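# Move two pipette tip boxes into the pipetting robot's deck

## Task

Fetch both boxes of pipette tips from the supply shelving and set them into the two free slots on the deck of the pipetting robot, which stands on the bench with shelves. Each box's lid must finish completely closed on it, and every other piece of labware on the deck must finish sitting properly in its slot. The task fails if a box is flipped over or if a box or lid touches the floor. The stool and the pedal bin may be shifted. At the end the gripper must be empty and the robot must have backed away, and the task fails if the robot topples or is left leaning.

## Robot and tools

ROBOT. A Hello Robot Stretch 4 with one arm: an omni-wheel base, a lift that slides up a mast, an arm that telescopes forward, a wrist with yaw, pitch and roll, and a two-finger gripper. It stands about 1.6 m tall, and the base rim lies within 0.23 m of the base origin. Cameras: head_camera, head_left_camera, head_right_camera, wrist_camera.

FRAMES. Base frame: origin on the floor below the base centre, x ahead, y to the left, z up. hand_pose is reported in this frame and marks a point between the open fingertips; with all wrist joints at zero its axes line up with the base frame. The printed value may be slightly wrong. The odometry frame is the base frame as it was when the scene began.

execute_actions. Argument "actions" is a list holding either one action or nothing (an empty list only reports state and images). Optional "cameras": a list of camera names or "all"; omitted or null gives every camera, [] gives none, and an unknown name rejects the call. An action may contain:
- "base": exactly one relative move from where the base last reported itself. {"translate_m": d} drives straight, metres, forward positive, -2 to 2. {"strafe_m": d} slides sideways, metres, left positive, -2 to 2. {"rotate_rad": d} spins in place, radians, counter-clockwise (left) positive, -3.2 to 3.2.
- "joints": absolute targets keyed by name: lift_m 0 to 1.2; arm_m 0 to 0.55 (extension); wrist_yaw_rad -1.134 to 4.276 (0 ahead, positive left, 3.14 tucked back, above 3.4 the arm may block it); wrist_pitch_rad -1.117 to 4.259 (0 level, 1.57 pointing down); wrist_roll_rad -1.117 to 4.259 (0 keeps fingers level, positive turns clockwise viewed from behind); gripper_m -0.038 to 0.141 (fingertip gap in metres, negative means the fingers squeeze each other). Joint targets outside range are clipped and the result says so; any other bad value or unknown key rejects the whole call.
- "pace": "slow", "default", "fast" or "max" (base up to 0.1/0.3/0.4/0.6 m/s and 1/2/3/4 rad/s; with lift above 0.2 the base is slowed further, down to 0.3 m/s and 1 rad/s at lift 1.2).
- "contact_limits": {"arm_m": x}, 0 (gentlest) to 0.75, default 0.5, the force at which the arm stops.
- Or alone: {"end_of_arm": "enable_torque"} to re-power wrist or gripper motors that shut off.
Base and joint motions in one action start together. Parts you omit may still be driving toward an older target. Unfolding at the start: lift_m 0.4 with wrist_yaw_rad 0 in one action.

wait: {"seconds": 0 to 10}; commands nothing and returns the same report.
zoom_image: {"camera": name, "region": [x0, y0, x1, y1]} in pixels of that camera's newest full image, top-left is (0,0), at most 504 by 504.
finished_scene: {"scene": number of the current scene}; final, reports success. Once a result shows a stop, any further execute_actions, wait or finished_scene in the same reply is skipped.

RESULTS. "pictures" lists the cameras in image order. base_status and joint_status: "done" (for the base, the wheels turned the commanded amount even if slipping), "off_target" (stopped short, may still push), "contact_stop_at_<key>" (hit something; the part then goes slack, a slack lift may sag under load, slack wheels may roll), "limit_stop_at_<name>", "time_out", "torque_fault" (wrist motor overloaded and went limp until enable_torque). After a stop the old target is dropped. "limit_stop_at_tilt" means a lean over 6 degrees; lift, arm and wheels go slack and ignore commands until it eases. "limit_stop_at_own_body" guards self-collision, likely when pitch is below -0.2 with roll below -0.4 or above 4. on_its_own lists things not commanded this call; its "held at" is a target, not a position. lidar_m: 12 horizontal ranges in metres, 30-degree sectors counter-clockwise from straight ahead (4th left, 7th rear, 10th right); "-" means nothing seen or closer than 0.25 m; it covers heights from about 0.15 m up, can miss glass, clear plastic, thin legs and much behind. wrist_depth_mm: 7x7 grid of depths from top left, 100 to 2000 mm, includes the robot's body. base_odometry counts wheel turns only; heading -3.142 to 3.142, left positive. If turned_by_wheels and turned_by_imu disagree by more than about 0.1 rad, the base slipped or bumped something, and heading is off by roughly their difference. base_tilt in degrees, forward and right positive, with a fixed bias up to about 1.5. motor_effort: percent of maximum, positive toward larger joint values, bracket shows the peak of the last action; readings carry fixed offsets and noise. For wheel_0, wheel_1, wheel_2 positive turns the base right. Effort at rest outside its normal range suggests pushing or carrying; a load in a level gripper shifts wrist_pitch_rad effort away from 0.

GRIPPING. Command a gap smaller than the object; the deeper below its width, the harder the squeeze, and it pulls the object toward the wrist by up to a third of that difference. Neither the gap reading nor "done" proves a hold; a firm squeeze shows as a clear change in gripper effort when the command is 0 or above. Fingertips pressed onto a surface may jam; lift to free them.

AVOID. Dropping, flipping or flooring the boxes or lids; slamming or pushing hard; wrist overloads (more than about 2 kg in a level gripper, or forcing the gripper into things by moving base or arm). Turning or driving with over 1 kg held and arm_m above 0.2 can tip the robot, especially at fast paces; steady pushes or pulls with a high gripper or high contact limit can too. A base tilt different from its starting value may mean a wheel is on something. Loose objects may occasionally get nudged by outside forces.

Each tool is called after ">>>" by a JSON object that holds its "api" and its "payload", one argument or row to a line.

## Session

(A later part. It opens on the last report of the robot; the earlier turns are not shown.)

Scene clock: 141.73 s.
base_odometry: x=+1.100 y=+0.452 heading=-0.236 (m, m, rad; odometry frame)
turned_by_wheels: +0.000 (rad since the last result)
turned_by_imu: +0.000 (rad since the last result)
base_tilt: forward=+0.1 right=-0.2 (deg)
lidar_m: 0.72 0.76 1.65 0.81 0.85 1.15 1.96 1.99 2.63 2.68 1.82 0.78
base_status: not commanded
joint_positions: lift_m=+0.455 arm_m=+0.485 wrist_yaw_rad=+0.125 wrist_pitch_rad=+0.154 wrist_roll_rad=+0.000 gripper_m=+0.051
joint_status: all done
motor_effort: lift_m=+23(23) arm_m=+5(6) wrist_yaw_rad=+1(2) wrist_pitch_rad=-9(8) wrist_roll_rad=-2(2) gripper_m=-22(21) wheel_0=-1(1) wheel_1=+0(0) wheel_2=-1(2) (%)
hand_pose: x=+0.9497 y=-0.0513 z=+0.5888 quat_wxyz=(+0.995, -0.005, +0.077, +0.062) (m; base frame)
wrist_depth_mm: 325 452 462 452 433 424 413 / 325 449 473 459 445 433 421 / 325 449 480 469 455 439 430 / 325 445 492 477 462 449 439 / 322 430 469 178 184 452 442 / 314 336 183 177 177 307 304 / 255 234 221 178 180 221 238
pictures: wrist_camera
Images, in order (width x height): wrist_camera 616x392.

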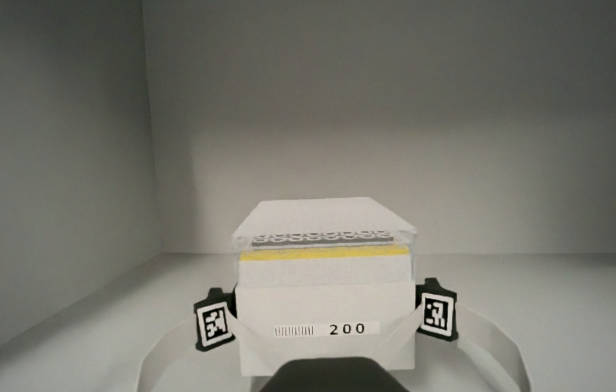

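>>> {"api": "execute_actions", "payload": {
  "actions": [
    {"base":{"translate_m":-1.12},"joints":{"arm_m":0},"pace":"fast"}
  ],
  "cameras": []
}}

>>> {"api": "execute_actions", "payload": {
  "actions": [
    {"base":{"rotate_rad":1.575},"joints":{"lift_m":0.70,"wrist_yaw_rad":0}}
  ],
  "cameras": []
}}

>>> {"api": "execute_actions", "payload": {
  "actions": [
    {"base":{"translate_m":0.2},"joints":{"arm_m":0.13}}
  ],
  "cameras": ["head_camera","wrist_camera"]
}}

Scene clock: 149.33 s.
base_odometry: x=+0.011 y=+0.714 heading=-0.236 (m, m, rad; odometry frame)
turned_by_wheels: +0.000 (rad since the last result)
turned_by_imu: -0.001 (rad since the last result)
base_tilt: forward=+0.1 right=-0.3 (deg)
lidar_m: 1.85 1.18 0.82 0.77 0.79 1.44 1.41 0.86 1.09 2.76 2.78 1.95
base_status: done
joint_positions: lift_m=+0.455 arm_m=+0.001 wrist_yaw_rad=+0.125 wrist_pitch_rad=+0.154 wrist_roll_rad=+0.000 gripper_m=+0.051
joint_status: all done
motor_effort: lift_m=+22(23) arm_m=-5(5) wrist_yaw_rad=+1(3) wrist_pitch_rad=-10(10) wrist_roll_rad=-2(2) gripper_m=-22(23) wheel_0=+0(8) wheel_1=+0(6) wheel_2=-1(11) (%)
hand_pose: x=+0.4655 y=-0.0512 z=+0.5888 quat_wxyz=(+0.995, -0.005, +0.077, +0.062) (m; base frame)
wrist_depth_mm: - - - 1983 1921 1921 1863 / - - - - 1983 1756 1921 / - - - - - 1921 1983 / - - - - - 1808 1983 / - - - 177 184 1808 - / 1618 1618 183 177 177 1464 1464 / 1182 1118 1060 178 180 1060 1138
pictures: none
No camera images: the call's "cameras" was empty. Leave "cameras" out to get every camera's image.

Scene clock: 151.43 s.
base_odometry: x=+0.011 y=+0.714 heading=+1.338 (m, m, rad; odometry frame)
turned_by_wheels: +1.575 (rad since the last result)
turned_by_imu: +1.568 (rad since the last result)
base_tilt: forward=+0.1 right=-0.2 (deg)
lidar_m: 0.76 0.79 1.43 1.37 0.85 1.09 2.73 2.82 1.96 1.86 1.18 0.80
base_status: done
joint_positions: lift_m=+0.700 arm_m=+0.001 wrist_yaw_rad=+0.000 wrist_pitch_rad=+0.154 wrist_roll_rad=+0.000 gripper_m=+0.051
joint_status: all done
motor_effort: lift_m=+23(23) arm_m=-5(5) wrist_yaw_rad=+3(3) wrist_pitch_rad=-9(9) wrist_roll_rad=-2(1) gripper_m=-21(21) wheel_0=-1(4) wheel_1=-1(7) wheel_2=-1(7) (%)
hand_pose: x=+0.4569 y=-0.0874 z=+0.8337 quat_wxyz=(+0.997, +0.000, +0.077, +0.000) (m; base frame)
wrist_depth_mm: 1255 1255 831 842 854 842 707 / 1281 1281 1281 1281 1308 891 809 / 1308 1308 1281 1308 1308 891 1281 / 1336 1336 1229 831 654 842 854 / 609 597 585 177 184 609 609 / 603 1366 183 177 177 609 1397 / 647 1397 1308 178 180 1366 1397
pictures: none
No camera images: the call's "cameras" was empty. Leave "cameras" out to get every camera's image.

Scene clock: 153.50 s.
base_odometry: x=+0.057 y=+0.909 heading=+1.339 (m, m, rad; odometry frame)
turned_by_wheels: +0.000 (rad since the last result)
turned_by_imu: +0.000 (rad since the last result)
base_tilt: forward=+0.2 right=-0.2 (deg)
lidar_m: 0.55 0.59 1.48 1.40 0.96 1.11 2.96 3.01 1.97 1.85 0.88 0.60
base_status: done
joint_positions: lift_m=+0.700 arm_m=+0.129 wrist_yaw_rad=+0.000 wrist_pitch_rad=+0.154 wrist_roll_rad=+0.000 gripper_m=+0.051
joint_status: all done
motor_effort: lift_m=+23(23) arm_m=+5(5) wrist_yaw_rad=+1(3) wrist_pitch_rad=-10(10) wrist_roll_rad=-2(2) gripper_m=-21(21) wheel_0=+1(3) wheel_1=+0(6) wheel_2=+2(11) (%)
hand_pose: x=+0.5851 y=-0.0874 z=+0.8337 quat_wxyz=(+0.997, +0.000, +0.077, +0.000) (m; base frame)
wrist_depth_mm: 759 820 866 891 904 917 931 / 960 960 976 976 976 976 976 / 991 991 976 976 931 931 931 / 991 917 991 535 436 330 723 / 603 439 484 177 184 325 404 / 325 327 183 177 177 319 315 / 282 262 247 178 181 248 262
pictures: head_camera, wrist_camera
Images, in order (width x height): head_camera 420x560, wrist_camera 616x392.

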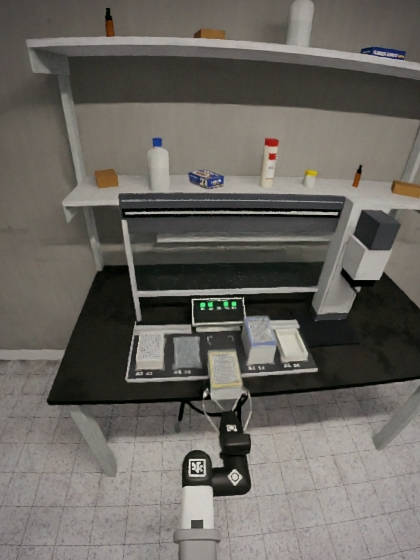

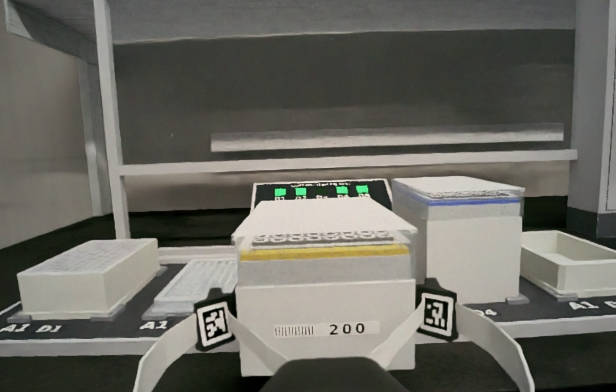

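>>> {"api": "execute_actions", "payload": {
  "actions": [
    {"base":{"strafe_m":-0.003},"joints":{"arm_m":0.27,"lift_m":0.685},"contact_limits":{"arm_m":0.2}}
  ],
  "cameras": ["head_camera","wrist_camera"]
}}

>>> {"api": "zoom_image", "payload": {
  "camera": "head_camera",
  "region": [170, 305, 280, 390]
}}

Scene clock: 157.63 s.
base_odometry: x=+0.060 y=+0.908 heading=+1.339 (m, m, rad; odometry frame)
turned_by_wheels: +0.000 (rad since the last result)
turned_by_imu: -0.001 (rad since the last result)
base_tilt: forward=+0.1 right=-0.2 (deg)
lidar_m: 0.56 0.57 1.46 1.41 0.95 1.10 2.96 3.04 1.93 1.86 0.88 0.62
base_status: done
joint_positions: lift_m=+0.685 arm_m=+0.269 wrist_yaw_rad=+0.000 wrist_pitch_rad=+0.154 wrist_roll_rad=+0.000 gripper_m=+0.051
joint_status: all done
motor_effort: lift_m=+17(21) arm_m=+5(7) wrist_yaw_rad=-2(4) wrist_pitch_rad=-9(10) wrist_roll_rad=-2(2) gripper_m=-21(20) wheel_0=+1(8) wheel_1=+0(7) wheel_2=+0(2) (%)
contact_limits: arm_m 0.2
hand_pose: x=+0.7251 y=-0.0874 z=+0.8192 quat_wxyz=(+0.997, +0.000, +0.077, +0.000) (m; base frame)
wrist_depth_mm: 768 809 809 809 809 820 809 / 798 820 831 831 831 831 831 / 831 842 788 778 788 788 788 / 820 854 854 399 394 247 564 / 517 530 355 177 184 198 181 / 266 312 183 176 177 185 185 / 231 217 206 178 180 197 189
pictures: head_camera, wrist_camera
Images, in order (width x height): head_camera 420x560, wrist_camera 616x392.

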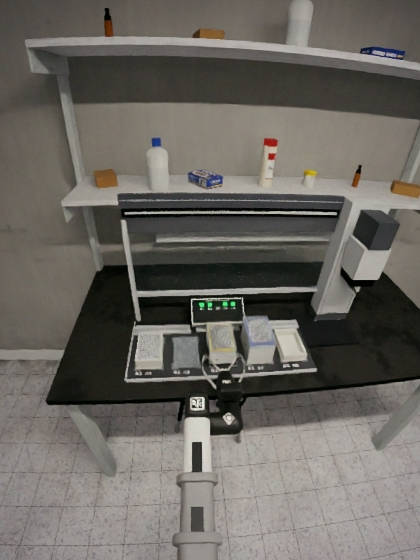

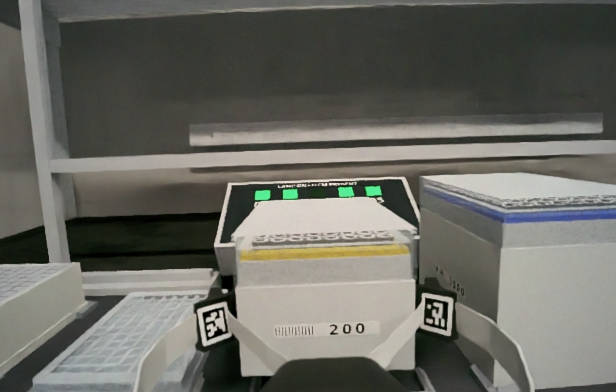

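Region (170, 305, 280, 390) of head_camera's 420x560 image, scaled by 4.582, with more detail than that image has; it fills the top 389 rows of this view, and the rest is white.

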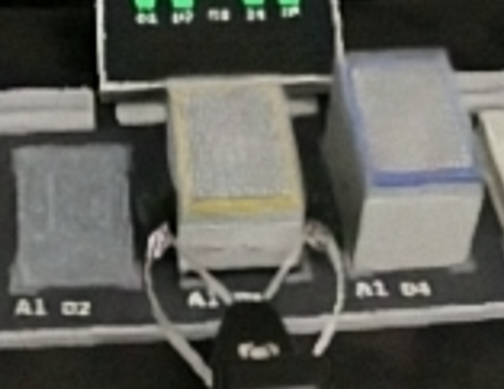

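>>> {"api": "execute_actions", "payload": {
  "actions": [
    {"joints":{"arm_m":0.276,"lift_m":0.677,"wrist_yaw_rad":-0.014},"pace":"slow"}
  ],
  "cameras": ["head_camera","wrist_camera"]
}}

>>> {"api": "zoom_image", "payload": {
  "camera": "head_camera",
  "region": [170, 305, 280, 390]
}}

Scene clock: 161.77 s.
base_odometry: x=+0.060 y=+0.908 heading=+1.339 (m, m, rad; odometry frame)
turned_by_wheels: +0.000 (rad since the last result)
turned_by_imu: -0.001 (rad since the last result)
base_tilt: forward=+0.1 right=-0.2 (deg)
lidar_m: 0.57 0.59 1.45 1.41 0.95 1.11 2.95 3.01 1.95 1.86 0.86 0.61
base_status: not commanded
joint_positions: lift_m=+0.677 arm_m=+0.275 wrist_yaw_rad=-0.014 wrist_pitch_rad=+0.154 wrist_roll_rad=+0.000 gripper_m=+0.051
joint_status: all done
motor_effort: lift_m=+18(18) arm_m=+5(5) wrist_yaw_rad=+1(4) wrist_pitch_rad=-9(9) wrist_roll_rad=-2(2) gripper_m=-21(22) wheel_0=+1(1) wheel_1=+0(1) wheel_2=+0(0) (%)
hand_pose: x=+0.7298 y=-0.0913 z=+0.8112 quat_wxyz=(+0.997, +0.001, +0.077, -0.007) (m; base frame)
wrist_depth_mm: 778 798 798 809 820 820 820 / 778 809 809 831 831 831 831 / 788 831 778 778 778 798 798 / 788 854 732 382 368 213 204 / 442 504 349 178 184 191 178 / 265 293 183 177 177 181 182 / 222 204 193 178 180 186 185
pictures: head_camera, wrist_camera
Images, in order (width x height): head_camera 420x560, wrist_camera 616x392.

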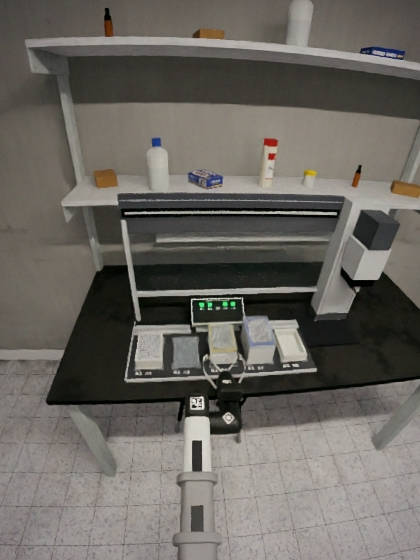

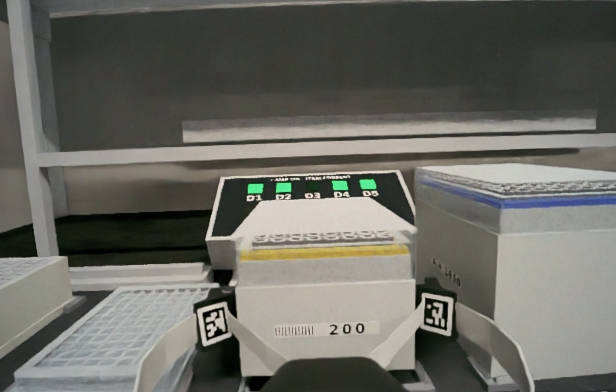

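Region (170, 305, 280, 390) of head_camera's 420x560 image, scaled by 4.582, with more detail than that image has; it fills the top 389 rows of this view, and the rest is white.

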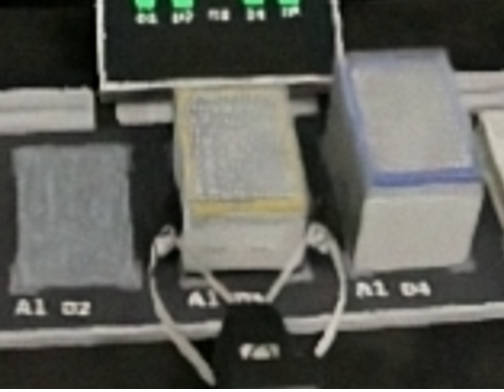

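>>> {"api": "execute_actions", "payload": {
  "actions": [
    {"joints":{"arm_m":0.278,"lift_m":0.666},"pace":"slow"}
  ],
  "cameras": ["wrist_camera"]
}}

Scene clock: 165.73 s.
base_odometry: x=+0.060 y=+0.908 heading=+1.339 (m, m, rad; odometry frame)
turned_by_wheels: +0.000 (rad since the last result)
turned_by_imu: -0.001 (rad since the last result)
base_tilt: forward=+0.0 right=-0.2 (deg)
lidar_m: 0.57 0.59 1.46 1.40 0.97 1.12 2.95 3.04 1.96 1.84 0.89 0.60
base_status: not commanded
joint_positions: lift_m=+0.666 arm_m=+0.277 wrist_yaw_rad=-0.015 wrist_pitch_rad=+0.150 wrist_roll_rad=+0.000 gripper_m=+0.050
joint_status: all done
motor_effort: lift_m=+16(18) arm_m=+6(6) wrist_yaw_rad=+3(3) wrist_pitch_rad=+2(10) wrist_roll_rad=-2(2) gripper_m=-21(21) wheel_0=+1(1) wheel_1=+0(0) wheel_2=+0(1) (%)
hand_pose: x=+0.7318 y=-0.0917 z=+0.8015 quat_wxyz=(+0.997, +0.001, +0.075, -0.008) (m; base frame)
wrist_depth_mm: 778 798 809 809 809 809 820 / 788 820 820 831 831 831 842 / 778 820 768 778 778 788 798 / 788 831 407 370 357 200 175 / 347 480 338 177 192 188 176 / 259 277 184 176 177 179 180 / 208 191 181 178 179 182 182
pictures: wrist_camera
Images, in order (width x height): wrist_camera 616x392.

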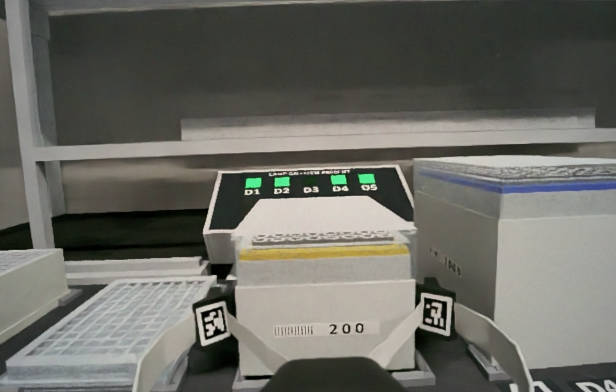

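>>> {"api": "execute_actions", "payload": {
  "actions": [
    {"joints":{"arm_m":0.274},"pace":"slow"}
  ],
  "cameras": ["wrist_camera"]
}}

Scene clock: 169.30 s.
base_odometry: x=+0.060 y=+0.908 heading=+1.339 (m, m, rad; odometry frame)
turned_by_wheels: +0.000 (rad since the last result)
turned_by_imu: -0.001 (rad since the last result)
base_tilt: forward=+0.1 right=-0.2 (deg)
lidar_m: 0.57 0.60 1.47 1.41 0.97 1.13 2.97 3.01 1.97 1.85 0.89 0.59
base_status: not commanded
joint_positions: lift_m=+0.666 arm_m=+0.275 wrist_yaw_rad=-0.015 wrist_pitch_rad=+0.151 wrist_roll_rad=+0.000 gripper_m=+0.051
joint_status: all done
motor_effort: lift_m=+16(16) arm_m=-6(6) wrist_yaw_rad=+4(4) wrist_pitch_rad=+0(1) wrist_roll_rad=-2(2) gripper_m=-21(22) wheel_0=+0(1) wheel_1=+1(0) wheel_2=+0(1) (%)
hand_pose: x=+0.7298 y=-0.0917 z=+0.8012 quat_wxyz=(+0.997, +0.001, +0.075, -0.008) (m; base frame)
wrist_depth_mm: 768 798 820 809 809 820 820 / 778 809 820 831 831 842 842 / 798 831 768 778 788 788 798 / 788 854 404 370 355 191 176 / 345 477 342 177 185 188 178 / 257 273 185 177 177 181 182 / 206 190 182 178 179 180 185
pictures: wrist_camera
Images, in order (width x height): wrist_camera 616x392.

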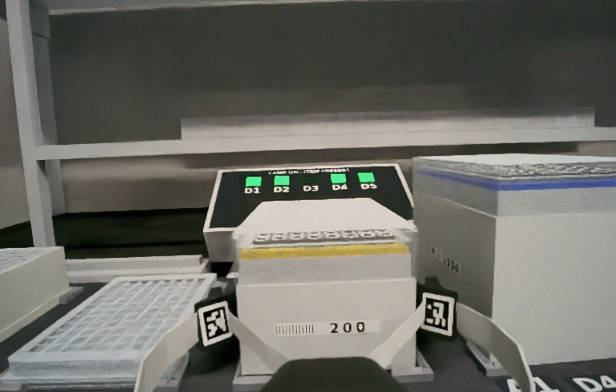

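Chamfered brackets; release while easing back.

>>> {"api": "execute_actions", "payload": {
  "actions": [
    {"joints":{"gripper_m":0.092,"arm_m":0.266},"pace":"slow"}
  ],
  "cameras": ["wrist_camera"]
}}

>>> {"api": "execute_actions", "payload": {
  "actions": [
    {"joints":{"arm_m":0.14}}
  ],
  "cameras": ["wrist_camera","head_camera"]
}}

>>> {"api": "zoom_image", "payload": {
  "camera": "head_camera",
  "region": [170, 305, 280, 390]
}}

Scene clock: 173.87 s.
base_odometry: x=+0.060 y=+0.908 heading=+1.339 (m, m, rad; odometry frame)
turned_by_wheels: +0.000 (rad since the last result)
turned_by_imu: -0.001 (rad since the last result)
base_tilt: forward=+0.1 right=-0.2 (deg)
lidar_m: 0.56 0.58 1.46 1.40 0.97 1.11 2.96 3.04 1.95 1.85 0.89 0.61
base_status: not commanded
joint_positions: lift_m=+0.666 arm_m=+0.267 wrist_yaw_rad=-0.015 wrist_pitch_rad=+0.152 wrist_roll_rad=+0.000 gripper_m=+0.092
joint_status: all done
motor_effort: lift_m=+17(17) arm_m=-5(7) wrist_yaw_rad=+3(6) wrist_pitch_rad=-4(4) wrist_roll_rad=-1(2) gripper_m=+0(22) wheel_0=+0(0) wheel_1=+0(0) wheel_2=+0(0) (%)
hand_pose: x=+0.7217 y=-0.0915 z=+0.8009 quat_wxyz=(+0.997, +0.001, +0.076, -0.007) (m; base frame)
wrist_depth_mm: 768 809 809 809 820 831 831 / 820 820 831 842 842 842 842 / 788 842 778 788 788 788 798 / 854 854 410 377 362 192 185 / 320 469 353 189 204 191 186 / 254 271 195 186 187 190 190 / 200 199 187 159 185 179 189
pictures: wrist_camera
Images, in order (width x height): wrist_camera 616x392.

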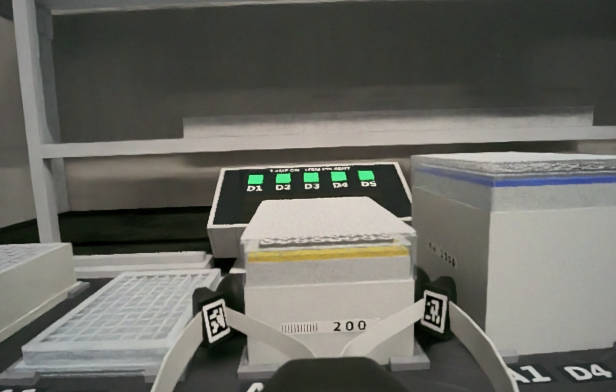

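Scene clock: 175.27 s.
base_odometry: x=+0.060 y=+0.908 heading=+1.339 (m, m, rad; odometry frame)
turned_by_wheels: +0.000 (rad since the last result)
turned_by_imu: +0.000 (rad since the last result)
base_tilt: forward=+0.1 right=-0.1 (deg)
lidar_m: 0.56 0.59 1.45 1.40 0.96 1.12 2.97 3.03 1.97 1.85 0.86 0.62
base_status: not commanded
joint_positions: lift_m=+0.666 arm_m=+0.141 wrist_yaw_rad=-0.014 wrist_pitch_rad=+0.152 wrist_roll_rad=+0.000 gripper_m=+0.092
joint_status: all done
motor_effort: lift_m=+16(16) arm_m=-5(6) wrist_yaw_rad=+1(2) wrist_pitch_rad=-5(4) wrist_roll_rad=-1(1) gripper_m=-2(2) wheel_0=+0(0) wheel_1=+0(0) wheel_2=+0(0) (%)
hand_pose: x=+0.5957 y=-0.0914 z=+0.8008 quat_wxyz=(+0.997, +0.001, +0.076, -0.007) (m; base frame)
wrist_depth_mm: 831 931 931 931 946 946 931 / 931 946 946 960 960 960 960 / 946 960 976 904 904 917 917 / 976 931 820 410 345 310 559 / 309 375 413 312 315 317 327 / 274 273 214 274 249 276 272 / 227 220 214 159 218 219 220
pictures: head_camera, wrist_camera
Images, in order (width x height): head_camera 420x560, wrist_camera 616x392.

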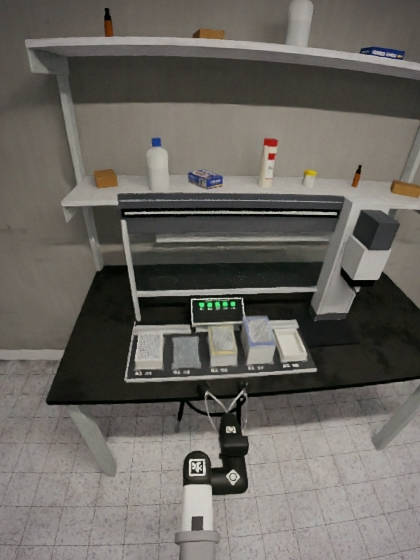

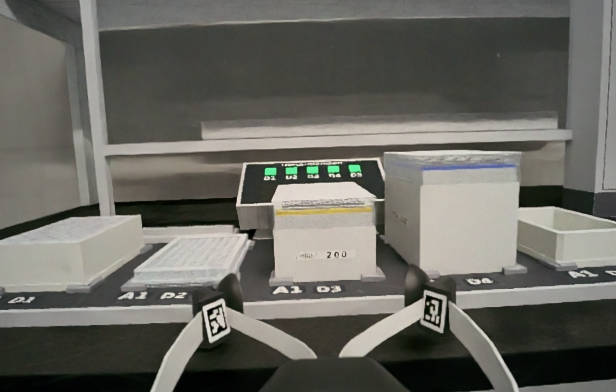

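Region (170, 305, 280, 390) of head_camera's 420x560 image, scaled by 4.582, with more detail than that image has; it fills the top 389 rows of this view, and the rest is white.

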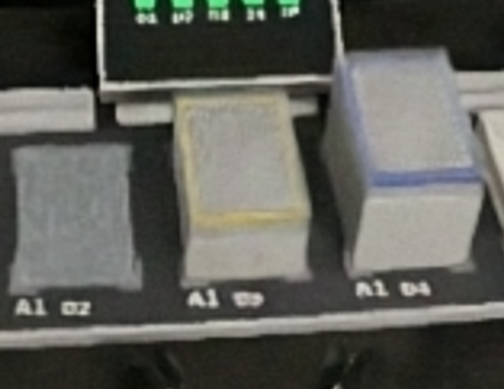

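>>> {"api": "execute_actions", "payload": {
  "actions": [
    {"base":{"translate_m":-0.25},"joints":{"arm_m":0},"pace":"fast"}
  ],
  "cameras": []
}}

>>> {"api": "finished_scene", "payload": {
  "scene": 1
}}

Scene clock: 180.17 s.
base_odometry: x=+0.003 y=+0.665 heading=+1.339 (m, m, rad; odometry frame)
turned_by_wheels: +0.000 (rad since the last result)
turned_by_imu: -0.001 (rad since the last result)
base_tilt: forward=+0.1 right=-0.2 (deg)
lidar_m: 0.81 0.85 1.49 1.13 0.83 1.10 2.72 2.76 1.96 1.87 1.24 0.88
base_status: done
joint_positions: lift_m=+0.666 arm_m=+0.001 wrist_yaw_rad=-0.014 wrist_pitch_rad=+0.152 wrist_roll_rad=+0.000 gripper_m=+0.092
joint_status: all done
motor_effort: lift_m=+17(17) arm_m=-5(5) wrist_yaw_rad=+3(1) wrist_pitch_rad=-4(5) wrist_roll_rad=-1(1) gripper_m=-2(1) wheel_0=+0(5) wheel_1=-1(6) wheel_2=+0(9) (%)
hand_pose: x=+0.4557 y=-0.0915 z=+0.8007 quat_wxyz=(+0.997, +0.001, +0.076, -0.007) (m; base frame)
wrist_depth_mm: 1308 1281 891 891 904 866 1138 / 1308 1308 1336 1336 1336 891 1336 / 1336 1336 1336 1366 1308 891 1366 / 1366 1078 778 707 699 778 798 / 634 640 640 647 654 661 668 / 676 1430 214 891 854 1464 1464 / 1078 1464 1397 159 1366 1366 1430
pictures: none
No camera images: the call's "cameras" was empty. Leave "cameras" out to get every camera's image.

The scene is finished: the task was done.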